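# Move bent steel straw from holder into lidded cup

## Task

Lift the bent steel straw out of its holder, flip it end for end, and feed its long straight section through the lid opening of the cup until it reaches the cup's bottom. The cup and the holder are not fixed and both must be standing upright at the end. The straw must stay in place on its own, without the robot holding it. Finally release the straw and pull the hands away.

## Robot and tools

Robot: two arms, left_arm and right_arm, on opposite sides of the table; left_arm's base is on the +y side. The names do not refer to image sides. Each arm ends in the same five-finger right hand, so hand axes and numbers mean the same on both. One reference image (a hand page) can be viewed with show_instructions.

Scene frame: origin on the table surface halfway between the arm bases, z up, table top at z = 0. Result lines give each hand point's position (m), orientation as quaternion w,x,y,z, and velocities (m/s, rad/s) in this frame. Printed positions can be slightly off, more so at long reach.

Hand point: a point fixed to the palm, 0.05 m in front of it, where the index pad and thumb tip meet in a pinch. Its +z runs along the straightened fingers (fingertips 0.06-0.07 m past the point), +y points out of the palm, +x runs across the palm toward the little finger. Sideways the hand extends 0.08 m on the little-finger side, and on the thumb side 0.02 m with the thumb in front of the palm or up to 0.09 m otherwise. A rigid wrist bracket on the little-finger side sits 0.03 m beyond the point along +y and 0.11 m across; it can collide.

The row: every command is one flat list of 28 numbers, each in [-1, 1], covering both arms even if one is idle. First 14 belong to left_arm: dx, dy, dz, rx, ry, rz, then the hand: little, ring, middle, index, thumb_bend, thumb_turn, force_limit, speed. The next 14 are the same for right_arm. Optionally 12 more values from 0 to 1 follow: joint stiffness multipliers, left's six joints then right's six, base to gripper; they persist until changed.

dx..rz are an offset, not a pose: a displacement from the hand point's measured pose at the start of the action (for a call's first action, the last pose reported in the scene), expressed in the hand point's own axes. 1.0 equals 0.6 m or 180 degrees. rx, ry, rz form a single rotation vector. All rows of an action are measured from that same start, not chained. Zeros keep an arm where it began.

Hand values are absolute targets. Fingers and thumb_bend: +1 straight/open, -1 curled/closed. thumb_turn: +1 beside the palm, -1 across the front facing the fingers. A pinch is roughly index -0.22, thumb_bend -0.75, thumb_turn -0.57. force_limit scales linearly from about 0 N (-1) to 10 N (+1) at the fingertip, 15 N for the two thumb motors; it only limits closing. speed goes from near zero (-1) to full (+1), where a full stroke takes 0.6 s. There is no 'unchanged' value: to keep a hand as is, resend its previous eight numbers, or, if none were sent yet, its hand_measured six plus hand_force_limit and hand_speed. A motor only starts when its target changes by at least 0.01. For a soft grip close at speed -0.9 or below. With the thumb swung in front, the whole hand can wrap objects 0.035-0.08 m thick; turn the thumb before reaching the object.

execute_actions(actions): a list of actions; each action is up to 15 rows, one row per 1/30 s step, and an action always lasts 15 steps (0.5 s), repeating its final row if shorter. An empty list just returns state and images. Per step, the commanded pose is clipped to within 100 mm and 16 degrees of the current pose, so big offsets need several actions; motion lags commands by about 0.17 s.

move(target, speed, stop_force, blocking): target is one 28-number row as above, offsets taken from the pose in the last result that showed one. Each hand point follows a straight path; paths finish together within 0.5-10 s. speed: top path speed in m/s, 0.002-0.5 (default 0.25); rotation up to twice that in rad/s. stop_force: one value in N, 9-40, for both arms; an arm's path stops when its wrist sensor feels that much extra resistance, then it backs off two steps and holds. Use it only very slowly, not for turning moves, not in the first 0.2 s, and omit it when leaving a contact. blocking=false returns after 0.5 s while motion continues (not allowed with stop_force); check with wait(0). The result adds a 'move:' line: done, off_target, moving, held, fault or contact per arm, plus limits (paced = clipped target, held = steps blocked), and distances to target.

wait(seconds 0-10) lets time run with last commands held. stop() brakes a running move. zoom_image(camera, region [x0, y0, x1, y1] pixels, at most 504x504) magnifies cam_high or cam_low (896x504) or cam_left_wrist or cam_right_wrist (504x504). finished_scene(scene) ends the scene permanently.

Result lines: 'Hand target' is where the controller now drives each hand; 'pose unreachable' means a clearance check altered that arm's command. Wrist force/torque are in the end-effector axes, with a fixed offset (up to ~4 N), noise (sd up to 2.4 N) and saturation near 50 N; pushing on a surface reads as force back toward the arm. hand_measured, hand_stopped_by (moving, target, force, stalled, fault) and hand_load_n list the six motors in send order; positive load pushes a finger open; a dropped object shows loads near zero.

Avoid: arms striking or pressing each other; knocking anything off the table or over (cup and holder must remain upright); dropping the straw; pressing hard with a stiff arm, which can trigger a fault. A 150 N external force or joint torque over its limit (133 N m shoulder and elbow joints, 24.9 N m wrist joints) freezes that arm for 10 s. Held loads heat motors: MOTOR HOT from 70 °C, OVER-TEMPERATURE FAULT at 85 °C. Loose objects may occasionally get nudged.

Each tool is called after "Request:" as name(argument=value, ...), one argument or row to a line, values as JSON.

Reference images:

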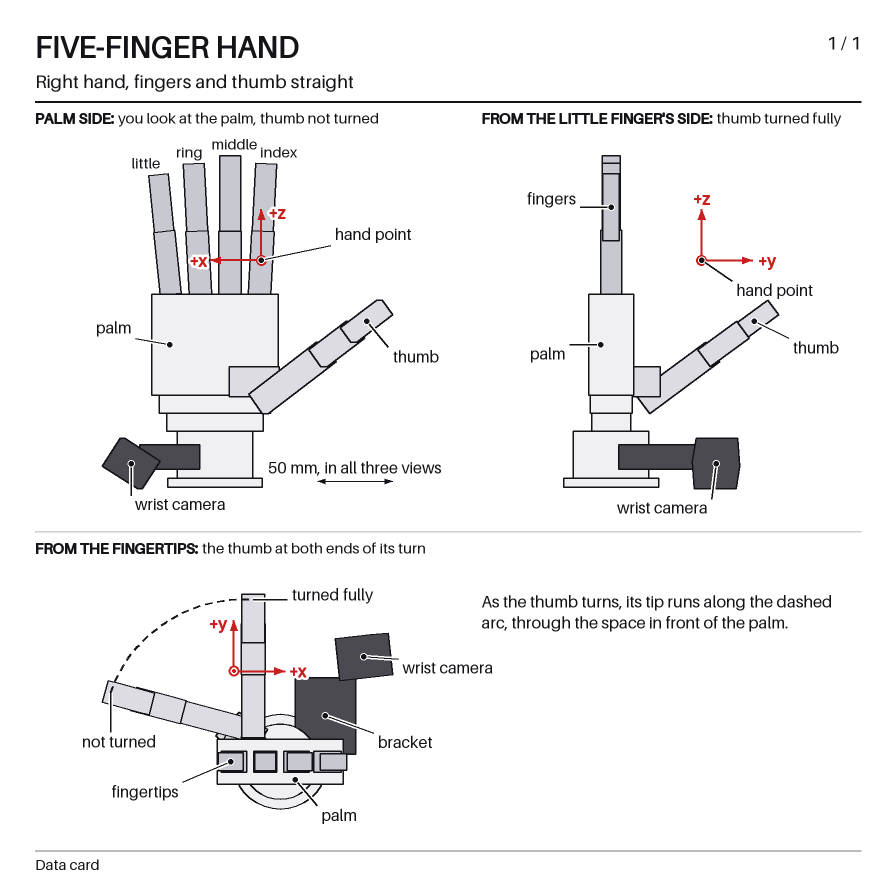

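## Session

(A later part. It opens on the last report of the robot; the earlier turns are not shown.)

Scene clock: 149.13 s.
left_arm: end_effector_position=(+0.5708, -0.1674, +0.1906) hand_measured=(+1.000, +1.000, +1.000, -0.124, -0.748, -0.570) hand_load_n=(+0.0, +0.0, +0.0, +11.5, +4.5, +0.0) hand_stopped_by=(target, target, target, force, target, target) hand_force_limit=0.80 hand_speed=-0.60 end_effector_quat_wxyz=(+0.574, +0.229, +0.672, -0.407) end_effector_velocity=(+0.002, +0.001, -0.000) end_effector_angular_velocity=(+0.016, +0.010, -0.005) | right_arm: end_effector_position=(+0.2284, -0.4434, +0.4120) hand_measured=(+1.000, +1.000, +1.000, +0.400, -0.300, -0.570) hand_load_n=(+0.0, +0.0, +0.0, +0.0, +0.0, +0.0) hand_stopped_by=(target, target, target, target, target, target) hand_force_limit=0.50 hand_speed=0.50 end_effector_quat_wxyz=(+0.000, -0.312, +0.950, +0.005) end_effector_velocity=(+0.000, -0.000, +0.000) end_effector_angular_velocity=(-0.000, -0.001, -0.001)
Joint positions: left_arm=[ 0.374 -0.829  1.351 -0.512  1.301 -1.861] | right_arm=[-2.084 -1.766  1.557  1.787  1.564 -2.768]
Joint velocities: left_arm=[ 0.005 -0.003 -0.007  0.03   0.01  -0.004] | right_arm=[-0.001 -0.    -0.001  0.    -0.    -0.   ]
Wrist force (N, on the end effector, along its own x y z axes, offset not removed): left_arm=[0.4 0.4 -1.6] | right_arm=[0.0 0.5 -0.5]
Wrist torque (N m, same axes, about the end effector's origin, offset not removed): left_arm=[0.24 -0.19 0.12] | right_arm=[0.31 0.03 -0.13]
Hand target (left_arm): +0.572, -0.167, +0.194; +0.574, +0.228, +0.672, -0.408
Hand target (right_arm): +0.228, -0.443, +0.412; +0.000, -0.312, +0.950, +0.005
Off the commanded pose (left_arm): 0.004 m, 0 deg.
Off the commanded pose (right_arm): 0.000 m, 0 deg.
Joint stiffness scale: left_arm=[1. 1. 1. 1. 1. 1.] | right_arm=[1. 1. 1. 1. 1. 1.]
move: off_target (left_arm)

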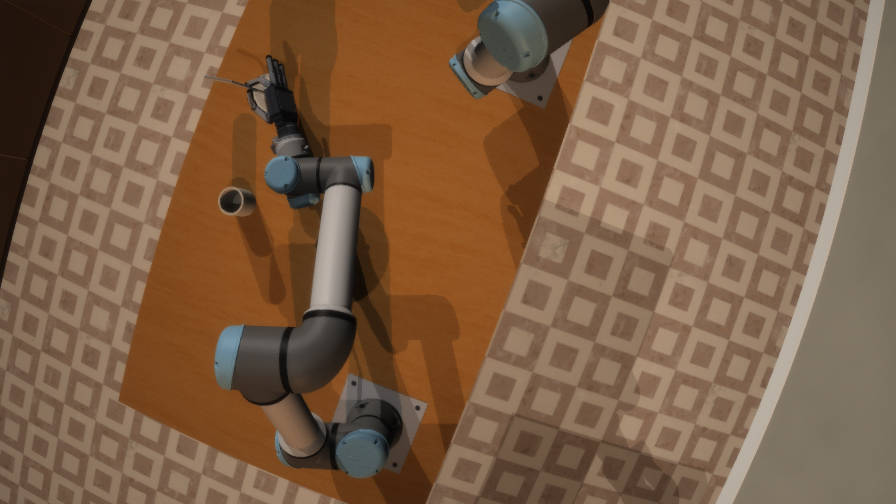

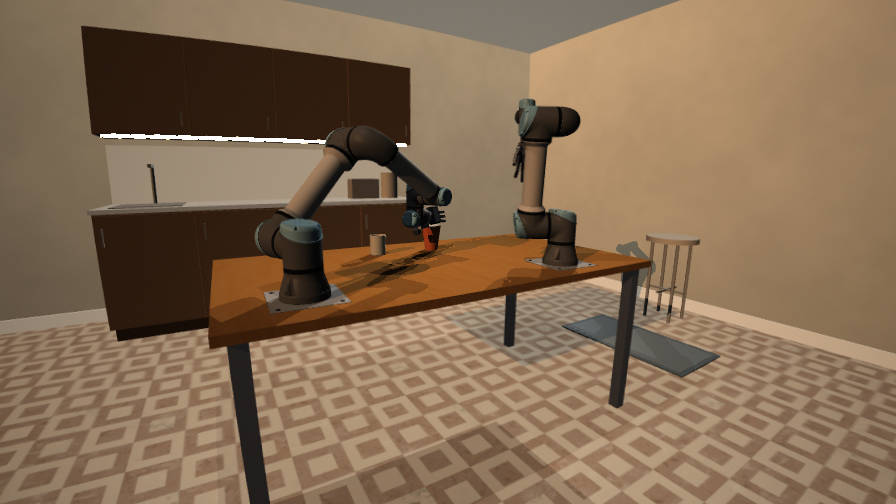

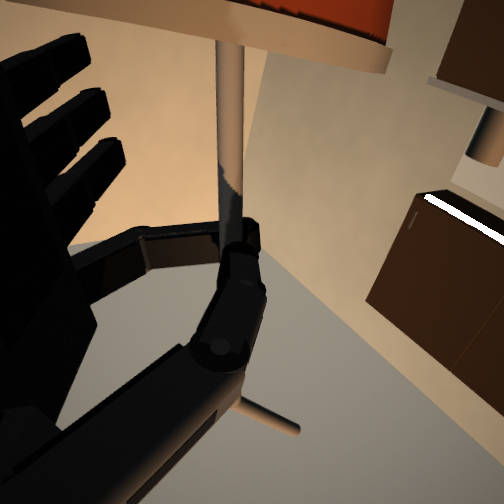

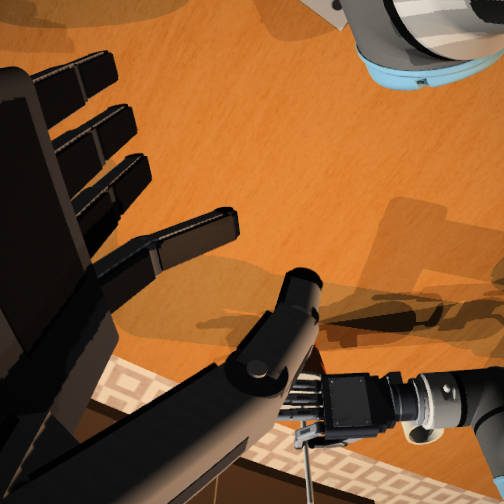

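Request:
move(
  target=[0.026,-0.002,0.002,0,0,0,1,1,1,-0.4,-0.75,-0.57,0.8,-0.6,0,0,0,0,0,0,1,1,1,0.4,-0.3,-0.57,0.5,0.5],
  speed=0.015,
)

Request:
zoom_image(
  camera="cam_high",
  region=[230,60,300,130],
)

Scene clock: 153.43 s.
left_arm: end_effector_position=(+0.5695, -0.1712, +0.1903) hand_measured=(+1.000, +1.000, +1.000, -0.124, -0.746, -0.570) hand_load_n=(+0.0, +0.0, +0.0, +11.5, +5.5, +4.0) hand_stopped_by=(target, target, target, force, target, target) hand_force_limit=0.80 hand_speed=-0.60 end_effector_quat_wxyz=(+0.579, +0.225, +0.667, -0.411) end_effector_velocity=(-0.003, -0.003, +0.000) end_effector_angular_velocity=(-0.011, -0.004, -0.001) | right_arm: end_effector_position=(+0.2284, -0.4434, +0.4120) hand_measured=(+1.000, +1.000, +1.000, +0.400, -0.300, -0.570) hand_load_n=(+0.0, +0.0, +0.0, +0.0, +0.0, +0.0) hand_stopped_by=(target, target, target, target, target, target) hand_force_limit=0.50 hand_speed=0.50 end_effector_quat_wxyz=(+0.000, -0.312, +0.950, +0.005) end_effector_velocity=(-0.000, +0.000, -0.000) end_effector_angular_velocity=(+0.001, +0.001, +0.002)
Joint positions: left_arm=[ 0.369 -0.821  1.35  -0.539  1.294 -1.861] | right_arm=[-2.084 -1.766  1.557  1.787  1.564 -2.768]
Joint velocities: left_arm=[-0.005  0.004 -0.    -0.015 -0.004  0.   ] | right_arm=[0.002 0.001 0.    0.001 0.    0.   ]
Wrist force (N, on the end effector, along its own x y z axes, offset not removed): left_arm=[-7.6 -2.6 -0.9] | right_arm=[2.0 0.9 0.3]
Wrist torque (N m, same axes, about the end effector's origin, offset not removed): left_arm=[-0.23 -0.19 0.09] | right_arm=[0.08 -0.23 0.15]
Hand target (left_arm): +0.567, -0.171, +0.176; +0.574, +0.230, +0.672, -0.407
Hand target (right_arm): +0.228, -0.443, +0.412; +0.000, -0.312, +0.950, +0.005
Off the commanded pose (left_arm): 0.015 m, 1 deg.
Off the commanded pose (right_arm): 0.000 m, 0 deg.
Joint stiffness scale: left_arm=[1. 1. 1. 1. 1. 1.] | right_arm=[1. 1. 1. 1. 1. 1.]
move: off_target (left_arm)

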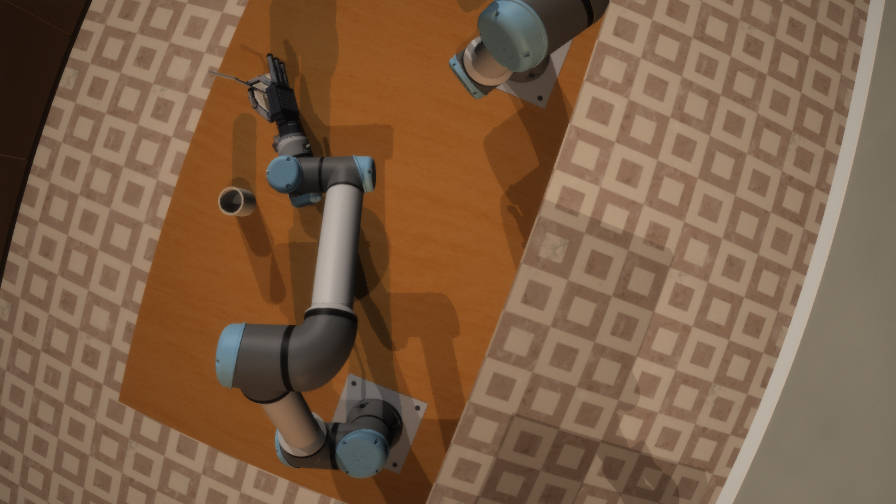

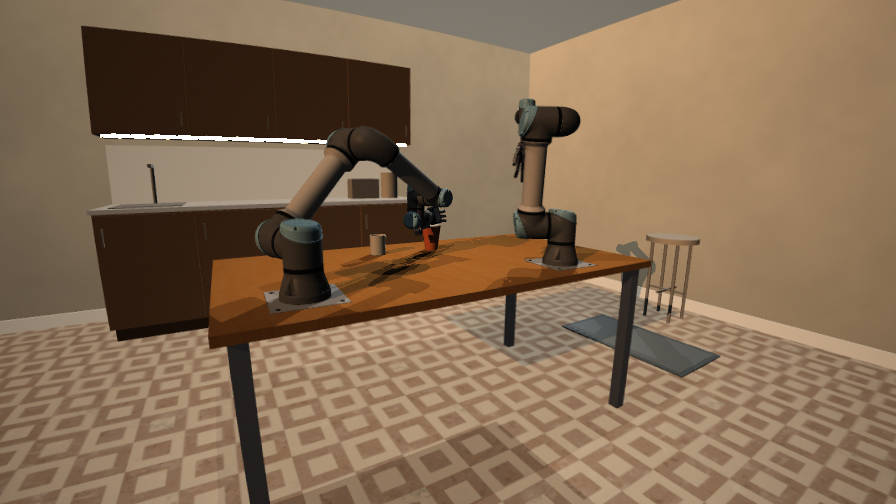

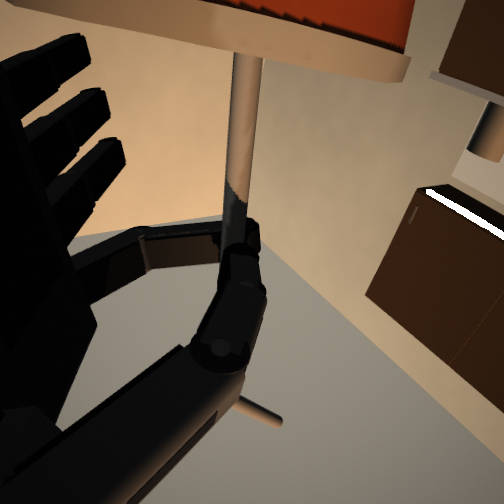

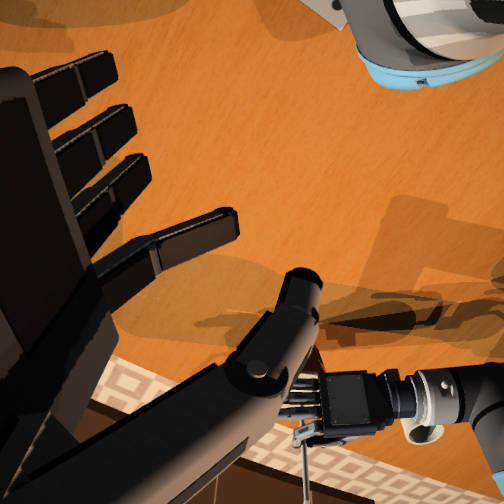

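Region (230, 60, 300, 130) of cam_high's 896x504 image, scaled by 7.200, with more detail than that image has.

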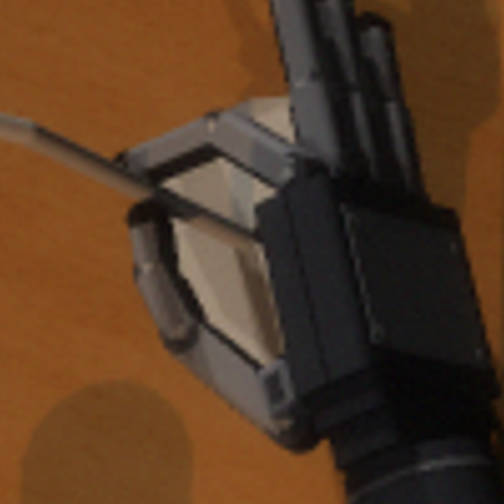

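Request:
move(
  target=[-0.016,0,0,0,0,0,1,1,1,-0.4,-0.75,-0.57,0.8,-0.6,0,0,0,0,0,0,1,1,1,0.4,-0.3,-0.57,0.5,0.5],
  speed=0.03,
)

Request:
move(
  target=[0,-0.022,0,0,0,0.04,1,1,1,-0.4,-0.75,-0.57,0.8,-0.6,0,0,0,0,0,0,1,1,1,0.4,-0.3,-0.57,0.5,0.5],
  speed=0.05,
)

Request:
zoom_image(
  camera="cam_high",
  region=[230,60,300,130],
)

Scene clock: 158.70 s.
left_arm: end_effector_position=(+0.5703, -0.1693, +0.1947) hand_measured=(+1.000, +1.000, +1.000, -0.124, -0.746, -0.570) hand_load_n=(+0.0, +0.0, +0.0, +11.0, +4.5, +0.0) hand_stopped_by=(target, target, target, force, target, target) hand_force_limit=0.80 hand_speed=-0.60 end_effector_quat_wxyz=(+0.578, +0.226, +0.669, -0.410) end_effector_velocity=(-0.001, -0.000, +0.000) end_effector_angular_velocity=(+0.004, +0.000, -0.002) | right_arm: end_effector_position=(+0.2284, -0.4434, +0.4120) hand_measured=(+1.000, +1.000, +1.000, +0.400, -0.300, -0.570) hand_load_n=(+0.0, +0.0, +0.0, +0.0, +0.0, +0.0) hand_stopped_by=(target, target, target, target, target, target) hand_force_limit=0.50 hand_speed=0.50 end_effector_quat_wxyz=(+0.000, -0.312, +0.950, +0.005) end_effector_velocity=(+0.000, +0.000, +0.000) end_effector_angular_velocity=(-0.000, -0.001, +0.002)
Joint positions: left_arm=[ 0.372 -0.829  1.349 -0.523  1.297 -1.861] | right_arm=[-2.084 -1.766  1.557  1.787  1.564 -2.768]
Joint velocities: left_arm=[-0.    -0.001 -0.001  0.006  0.002  0.001] | right_arm=[ 0.001 -0.    -0.001 -0.    -0.    -0.001]
Wrist force (N, on the end effector, along its own x y z axes, offset not removed): left_arm=[1.3 -1.8 -0.4] | right_arm=[2.9 -3.2 -1.7]
Wrist torque (N m, same axes, about the end effector's origin, offset not removed): left_arm=[-0.30 -0.21 0.12] | right_arm=[-0.17 -0.50 0.02]
Hand target (left_arm): +0.572, -0.169, +0.199; +0.579, +0.225, +0.667, -0.411
Hand target (right_arm): +0.228, -0.443, +0.412; +0.000, -0.312, +0.950, +0.005
Off the commanded pose (left_arm): 0.005 m, 0 deg.
Off the commanded pose (right_arm): 0.000 m, 0 deg.
Joint stiffness scale: left_arm=[1. 1. 1. 1. 1. 1.] | right_arm=[1. 1. 1. 1. 1. 1.]
move: off_target (left_arm)

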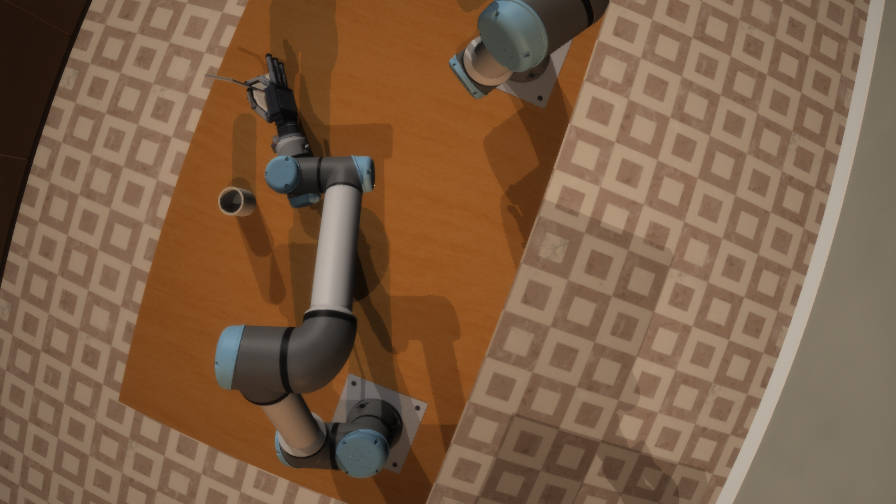

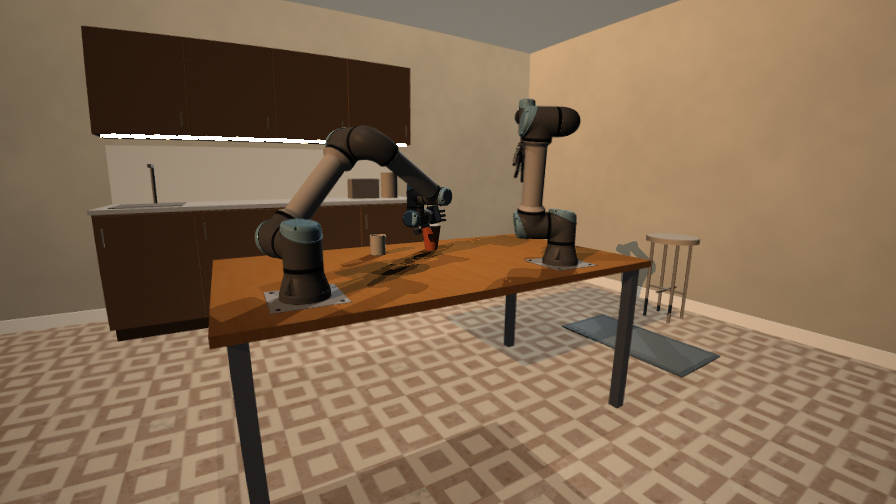

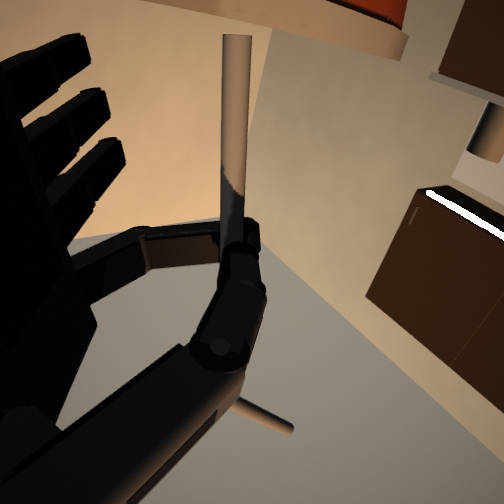

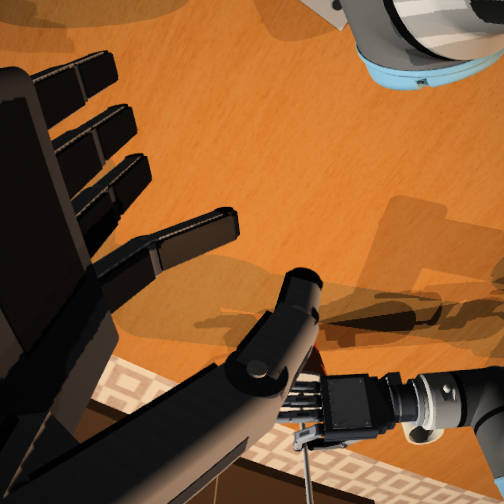

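Scene clock: 160.33 s.
left_arm: end_effector_position=(+0.5612, -0.1758, +0.2009) hand_measured=(+1.000, +1.000, +1.000, -0.124, -0.746, -0.570) hand_load_n=(+0.0, +0.0, +0.0, +11.0, +4.5, +0.0) hand_stopped_by=(target, target, target, force, target, target) hand_force_limit=0.80 hand_speed=-0.60 end_effector_quat_wxyz=(+0.602, +0.266, +0.653, -0.374) end_effector_velocity=(+0.001, +0.000, +0.002) end_effector_angular_velocity=(+0.009, -0.018, +0.003) | right_arm: end_effector_position=(+0.2284, -0.4434, +0.4120) hand_measured=(+1.000, +1.000, +1.000, +0.400, -0.300, -0.570) hand_load_n=(+0.0, +0.0, +0.0, +0.0, +0.0, +0.0) hand_stopped_by=(target, target, target, target, target, target) hand_force_limit=0.50 hand_speed=0.50 end_effector_quat_wxyz=(+0.000, -0.312, +0.950, +0.005) end_effector_velocity=(-0.000, +0.000, +0.000) end_effector_angular_velocity=(+0.002, +0.002, -0.002)
Joint positions: left_arm=[ 0.357 -0.826  1.349 -0.529  1.282 -1.739] | right_arm=[-2.084 -1.766  1.557  1.787  1.564 -2.768]
Joint velocities: left_arm=[ 0.001  0.001 -0.001 -0.003 -0.003  0.02 ] | right_arm=[-0.001  0.     0.     0.002 -0.001  0.001]
Wrist force (N, on the end effector, along its own x y z axes, offset not removed): left_arm=[0.2 -1.1 -0.9] | right_arm=[-0.4 0.3 1.3]
Wrist torque (N m, same axes, about the end effector's origin, offset not removed): left_arm=[-0.08 -0.02 -0.02] | right_arm=[-0.11 0.11 0.01]
Hand target (left_arm): +0.560, -0.177, +0.199; +0.602, +0.268, +0.653, -0.373
Hand target (right_arm): +0.228, -0.443, +0.412; +0.000, -0.312, +0.950, +0.005
Off the commanded pose (left_arm): 0.003 m, 0 deg.
Off the commanded pose (right_arm): 0.000 m, 0 deg.
Joint stiffness scale: left_arm=[1. 1. 1. 1. 1. 1.] | right_arm=[1. 1. 1. 1. 1. 1.]
move: done

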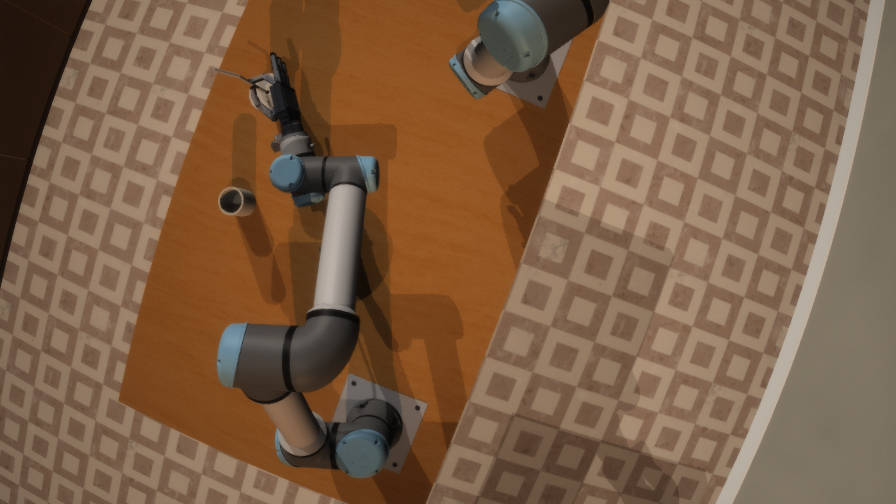

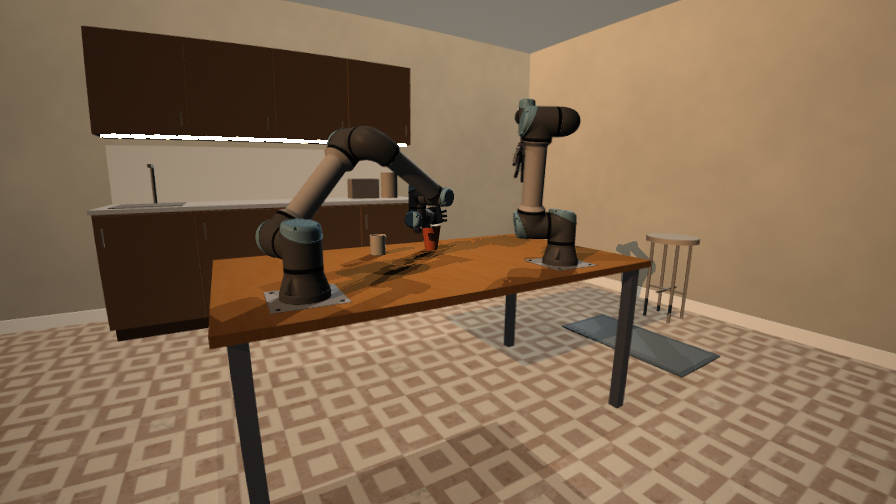

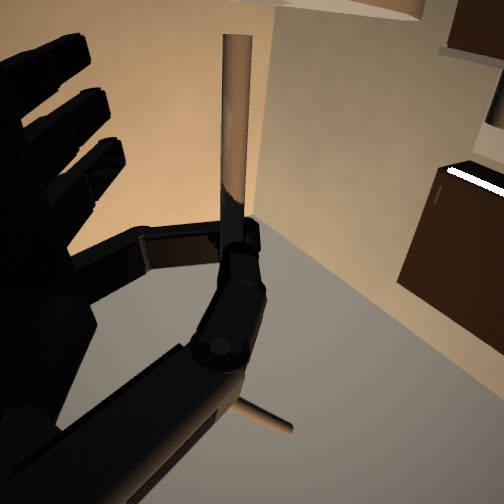

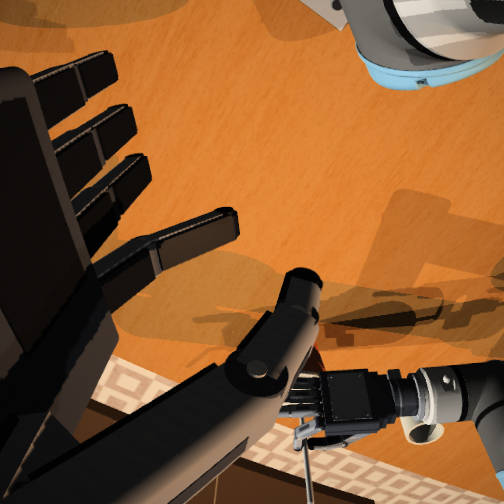

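Region (230, 60, 300, 130) of cam_high's 896x504 image, scaled by 7.200, with more detail than that image has.

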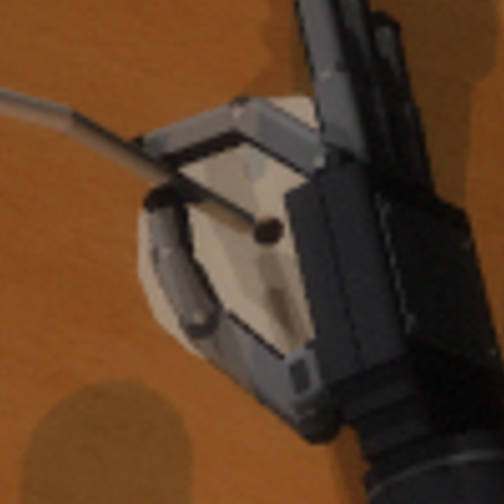

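Request:
move(
  target=[0.025,0.003,0,0,0,0,1,1,1,-0.4,-0.75,-0.57,0.8,-0.6,0,0,0,0,0,0,1,1,1,0.4,-0.3,-0.57,0.5,0.5],
  speed=0.02,
)

Request:
zoom_image(
  camera="cam_high",
  region=[230,60,300,130],
)

Scene clock: 171.80 s.
left_arm: end_effector_position=(+0.5616, -0.1770, +0.1916) hand_measured=(+1.000, +1.000, +1.000, -0.124, -0.746, -0.570) hand_load_n=(+0.0, +0.0, +0.0, +11.0, +4.5, +0.5) hand_stopped_by=(target, target, target, force, target, target) hand_force_limit=0.80 hand_speed=-0.60 end_effector_quat_wxyz=(+0.604, +0.265, +0.651, -0.376) end_effector_velocity=(-0.000, -0.000, -0.002) end_effector_angular_velocity=(-0.004, +0.000, -0.000) | right_arm: end_effector_position=(+0.2284, -0.4434, +0.4120) hand_measured=(+1.000, +1.000, +1.000, +0.400, -0.300, -0.570) hand_load_n=(+0.0, +0.0, +0.0, +0.0, +0.0, +0.0) hand_stopped_by=(target, target, target, target, target, target) hand_force_limit=0.50 hand_speed=0.50 end_effector_quat_wxyz=(+0.000, -0.312, +0.950, +0.005) end_effector_velocity=(+0.000, +0.000, +0.000) end_effector_angular_velocity=(+0.001, -0.000, +0.001)
Joint positions: left_arm=[ 0.357 -0.811  1.354 -0.556  1.282 -1.737] | right_arm=[-2.084 -1.766  1.557  1.787  1.564 -2.768]
Joint velocities: left_arm=[-0.001  0.003  0.002 -0.008 -0.    -0.002] | right_arm=[ 0.     0.     0.     0.    -0.001 -0.   ]
Wrist force (N, on the end effector, along its own x y z axes, offset not removed): left_arm=[-0.5 1.0 1.0] | right_arm=[2.8 1.3 1.3]
Wrist torque (N m, same axes, about the end effector's origin, offset not removed): left_arm=[0.11 0.02 0.11] | right_arm=[0.27 -0.61 0.13]
Hand target (left_arm): +0.561, -0.176, +0.186; +0.602, +0.266, +0.653, -0.374
Hand target (right_arm): +0.228, -0.443, +0.412; +0.000, -0.312, +0.950, +0.005
Off the commanded pose (left_arm): 0.006 m, 0 deg.
Off the commanded pose (right_arm): 0.000 m, 0 deg.
Joint stiffness scale: left_arm=[1. 1. 1. 1. 1. 1.] | right_arm=[1. 1. 1. 1. 1. 1.]
move: off_target (left_arm)

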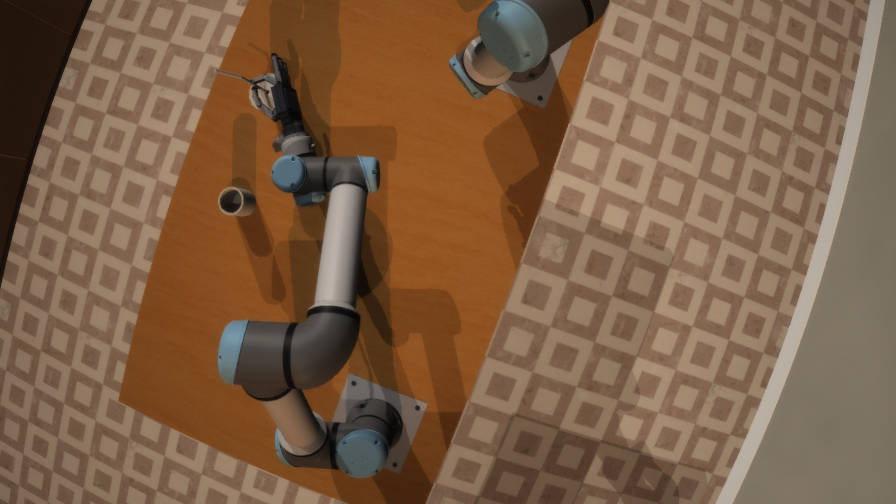

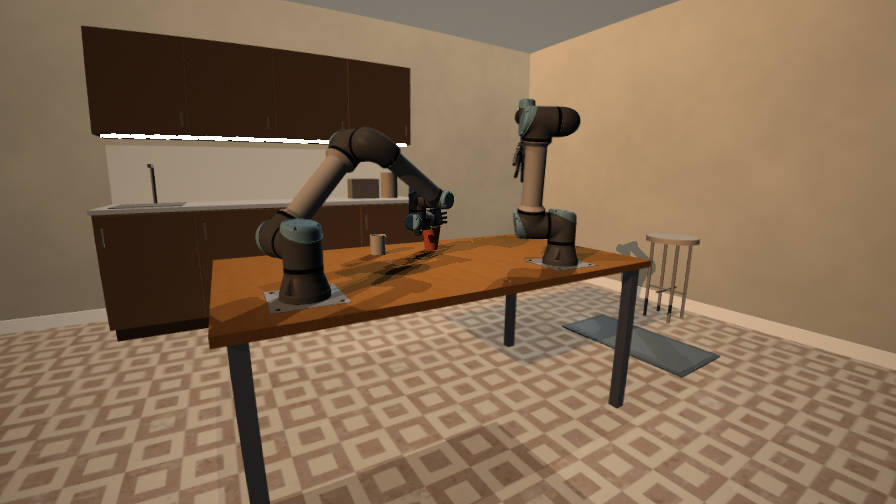

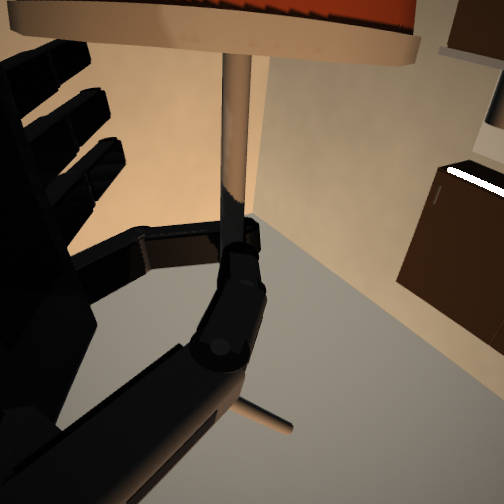

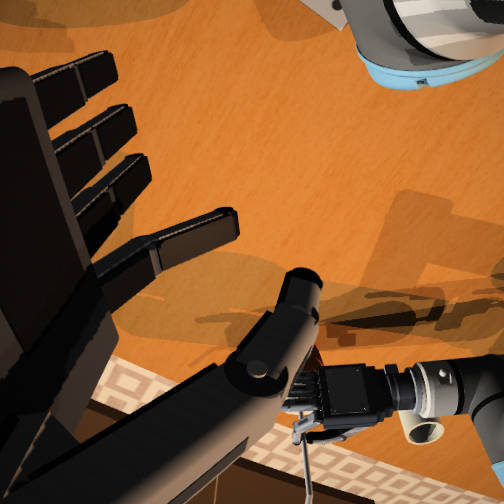

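Region (230, 60, 300, 130) of cam_high's 896x504 image, scaled by 7.200, with more detail than that image has.

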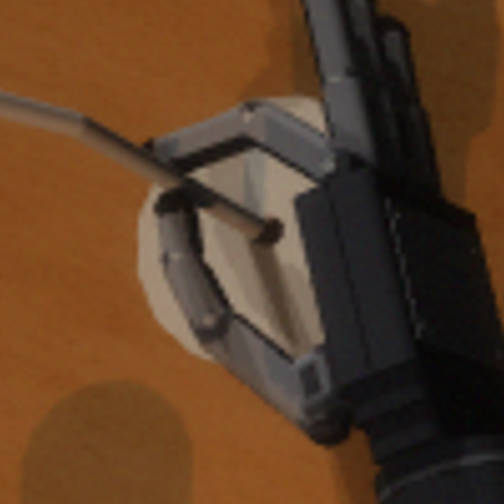

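Request:
move(
  target=[0.02,0.002,0,0,0,0,1,1,1,-0.4,-0.75,-0.57,0.8,-0.6,0,0,0,0,0,0,1,1,1,0.4,-0.3,-0.57,0.5,0.5],
  speed=0.015,
)

Request:
zoom_image(
  camera="cam_high",
  region=[230,60,300,130],
)

Scene clock: 176.77 s.
left_arm: end_effector_position=(+0.5622, -0.1786, +0.1911) hand_measured=(+1.000, +1.000, +1.000, -0.124, -0.746, -0.570) hand_load_n=(+0.0, +0.0, +0.0, +11.0, +5.0, +2.0) hand_stopped_by=(target, target, target, force, target, target) hand_force_limit=0.80 hand_speed=-0.60 end_effector_quat_wxyz=(+0.608, +0.261, +0.647, -0.380) end_effector_velocity=(+0.001, -0.001, -0.000) end_effector_angular_velocity=(-0.009, -0.003, +0.001) | right_arm: end_effector_position=(+0.2284, -0.4434, +0.4120) hand_measured=(+1.000, +1.000, +1.000, +0.400, -0.300, -0.570) hand_load_n=(+0.0, +0.0, +0.0, +0.0, +0.0, +0.0) hand_stopped_by=(target, target, target, target, target, target) hand_force_limit=0.50 hand_speed=0.50 end_effector_quat_wxyz=(+0.000, -0.312, +0.950, +0.005) end_effector_velocity=(+0.000, -0.000, +0.000) end_effector_angular_velocity=(+0.000, +0.001, -0.001)
Joint positions: left_arm=[ 0.357 -0.804  1.354 -0.578  1.281 -1.738] | right_arm=[-2.084 -1.766  1.557  1.787  1.564 -2.768]
Joint velocities: left_arm=[ 0.001  0.004  0.    -0.014 -0.     0.   ] | right_arm=[-0.001  0.001 -0.     0.001  0.     0.   ]
Wrist force (N, on the end effector, along its own x y z axes, offset not removed): left_arm=[-5.2 -1.0 -0.7] | right_arm=[1.6 -1.9 -2.3]
Wrist torque (N m, same axes, about the end effector's origin, offset not removed): left_arm=[-0.04 -0.18 0.09] | right_arm=[-0.14 -0.19 0.02]
Hand target (left_arm): +0.561, -0.178, +0.180; +0.604, +0.265, +0.651, -0.376
Hand target (right_arm): +0.228, -0.443, +0.412; +0.000, -0.312, +0.950, +0.005
Off the commanded pose (left_arm): 0.012 m, 1 deg.
Off the commanded pose (right_arm): 0.000 m, 0 deg.
Joint stiffness scale: left_arm=[1. 1. 1. 1. 1. 1.] | right_arm=[1. 1. 1. 1. 1. 1.]
move: off_target (left_arm)

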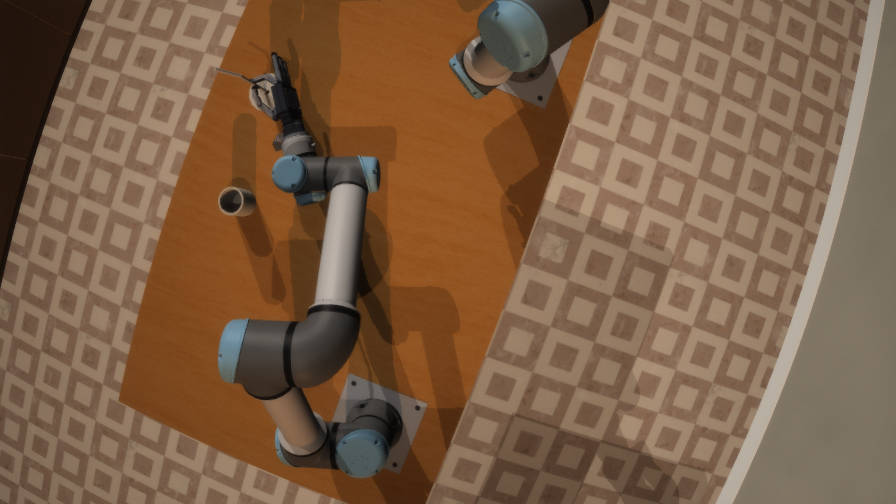

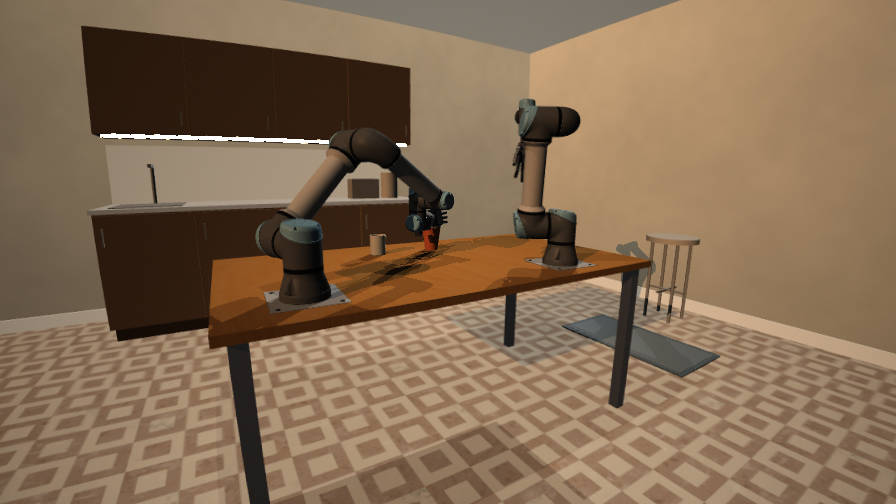

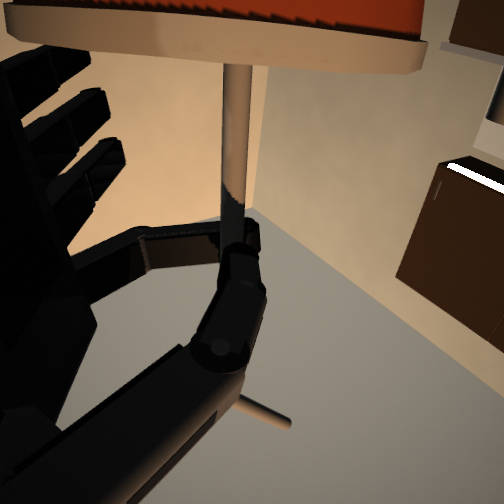

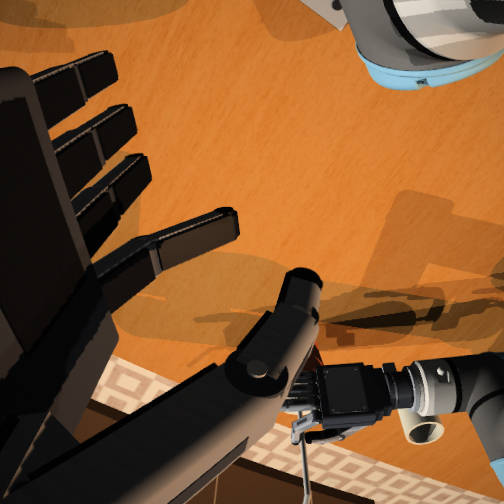

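Region (230, 60, 300, 130) of cam_high's 896x504 image, scaled by 7.200, with more detail than that image has.

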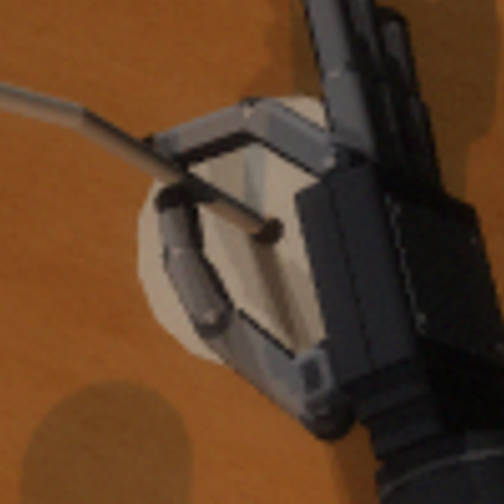

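Request:
move(
  target=[0.008,-0.005,-0.007,0,0.01,0,1,1,1,-0.4,-0.75,-0.57,0.8,-0.6,0,0,0,0,0,0,1,1,1,0.4,-0.3,-0.57,0.5,0.5],
  speed=0.01,
)

Request:
zoom_image(
  camera="cam_high",
  region=[245,70,285,110],
)

Scene clock: 181.70 s.
left_arm: end_effector_position=(+0.5588, -0.1781, +0.1912) hand_measured=(+1.000, +1.000, +1.000, -0.124, -0.746, -0.570) hand_load_n=(+0.0, +0.0, +0.0, +11.5, +4.5, +0.5) hand_stopped_by=(target, target, target, force, target, target) hand_force_limit=0.80 hand_speed=-0.60 end_effector_quat_wxyz=(+0.601, +0.265, +0.653, -0.377) end_effector_velocity=(-0.002, -0.000, -0.000) end_effector_angular_velocity=(+0.006, +0.004, -0.002) | right_arm: end_effector_position=(+0.2284, -0.4434, +0.4120) hand_measured=(+1.000, +1.000, +1.000, +0.400, -0.300, -0.570) hand_load_n=(+0.0, +0.0, +0.0, +0.0, +0.0, +0.0) hand_stopped_by=(target, target, target, target, target, target) hand_force_limit=0.50 hand_speed=0.50 end_effector_quat_wxyz=(+0.000, -0.312, +0.950, +0.005) end_effector_velocity=(+0.000, -0.000, +0.000) end_effector_angular_velocity=(-0.000, -0.001, +0.001)
Joint positions: left_arm=[ 0.353 -0.813  1.354 -0.547  1.281 -1.745] | right_arm=[-2.084 -1.766  1.557  1.787  1.564 -2.768]
Joint velocities: left_arm=[-0.002 -0.003  0.     0.01   0.    -0.001] | right_arm=[-0.001  0.001 -0.001  0.    -0.    -0.001]
Wrist force (N, on the end effector, along its own x y z axes, offset not removed): left_arm=[-4.1 -2.2 0.9] | right_arm=[-0.8 -5.2 0.1]
Wrist torque (N m, same axes, about the end effector's origin, offset not removed): left_arm=[-0.21 -0.25 0.04] | right_arm=[-0.72 0.14 -0.38]
Hand target (left_arm): +0.557, -0.178, +0.187; +0.598, +0.267, +0.656, -0.376
Hand target (right_arm): +0.228, -0.443, +0.412; +0.000, -0.312, +0.950, +0.005
Off the commanded pose (left_arm): 0.005 m, 1 deg.
Off the commanded pose (right_arm): 0.000 m, 0 deg.
Joint stiffness scale: left_arm=[1. 1. 1. 1. 1. 1.] | right_arm=[1. 1. 1. 1. 1. 1.]
move: off_target (left_arm)

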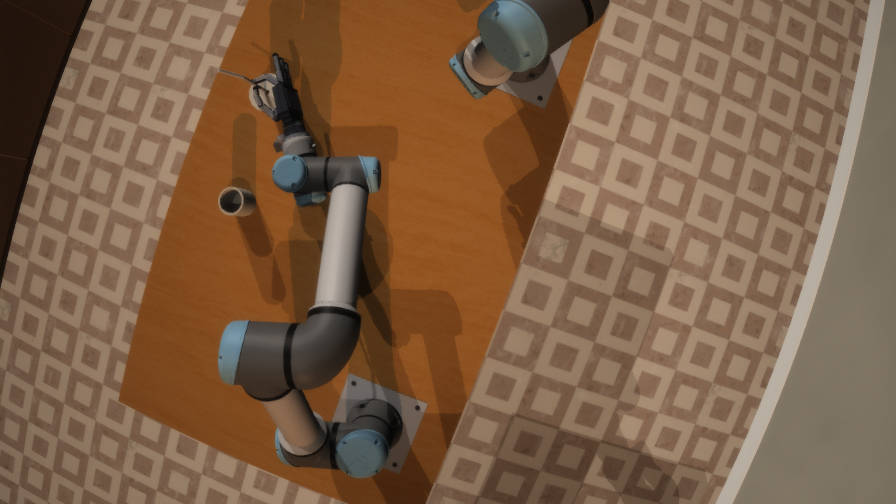

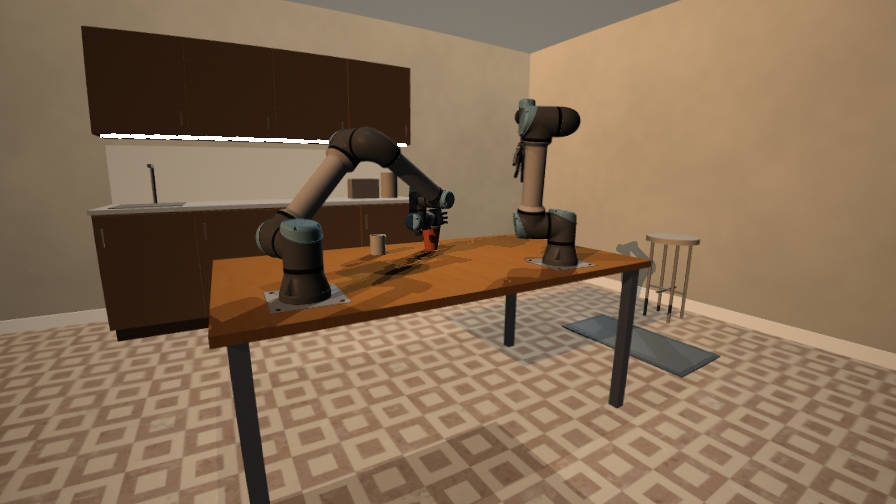

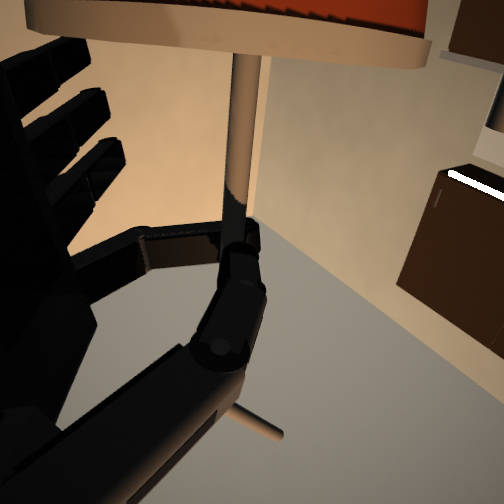

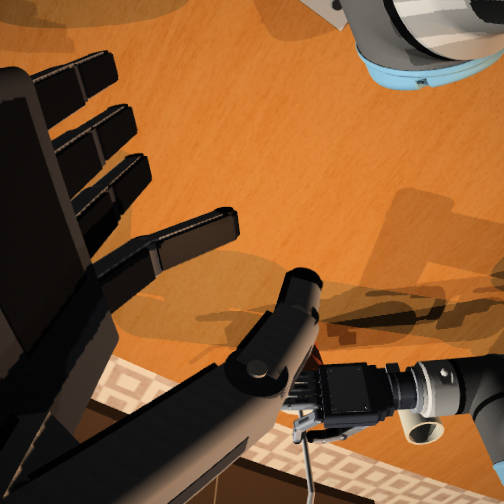

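Region (245, 70, 285, 110) of cam_high's 896x504 image, scaled by 12.600, with more detail than that image has.

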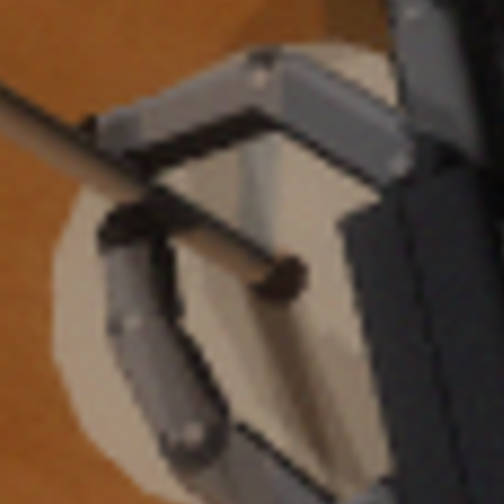

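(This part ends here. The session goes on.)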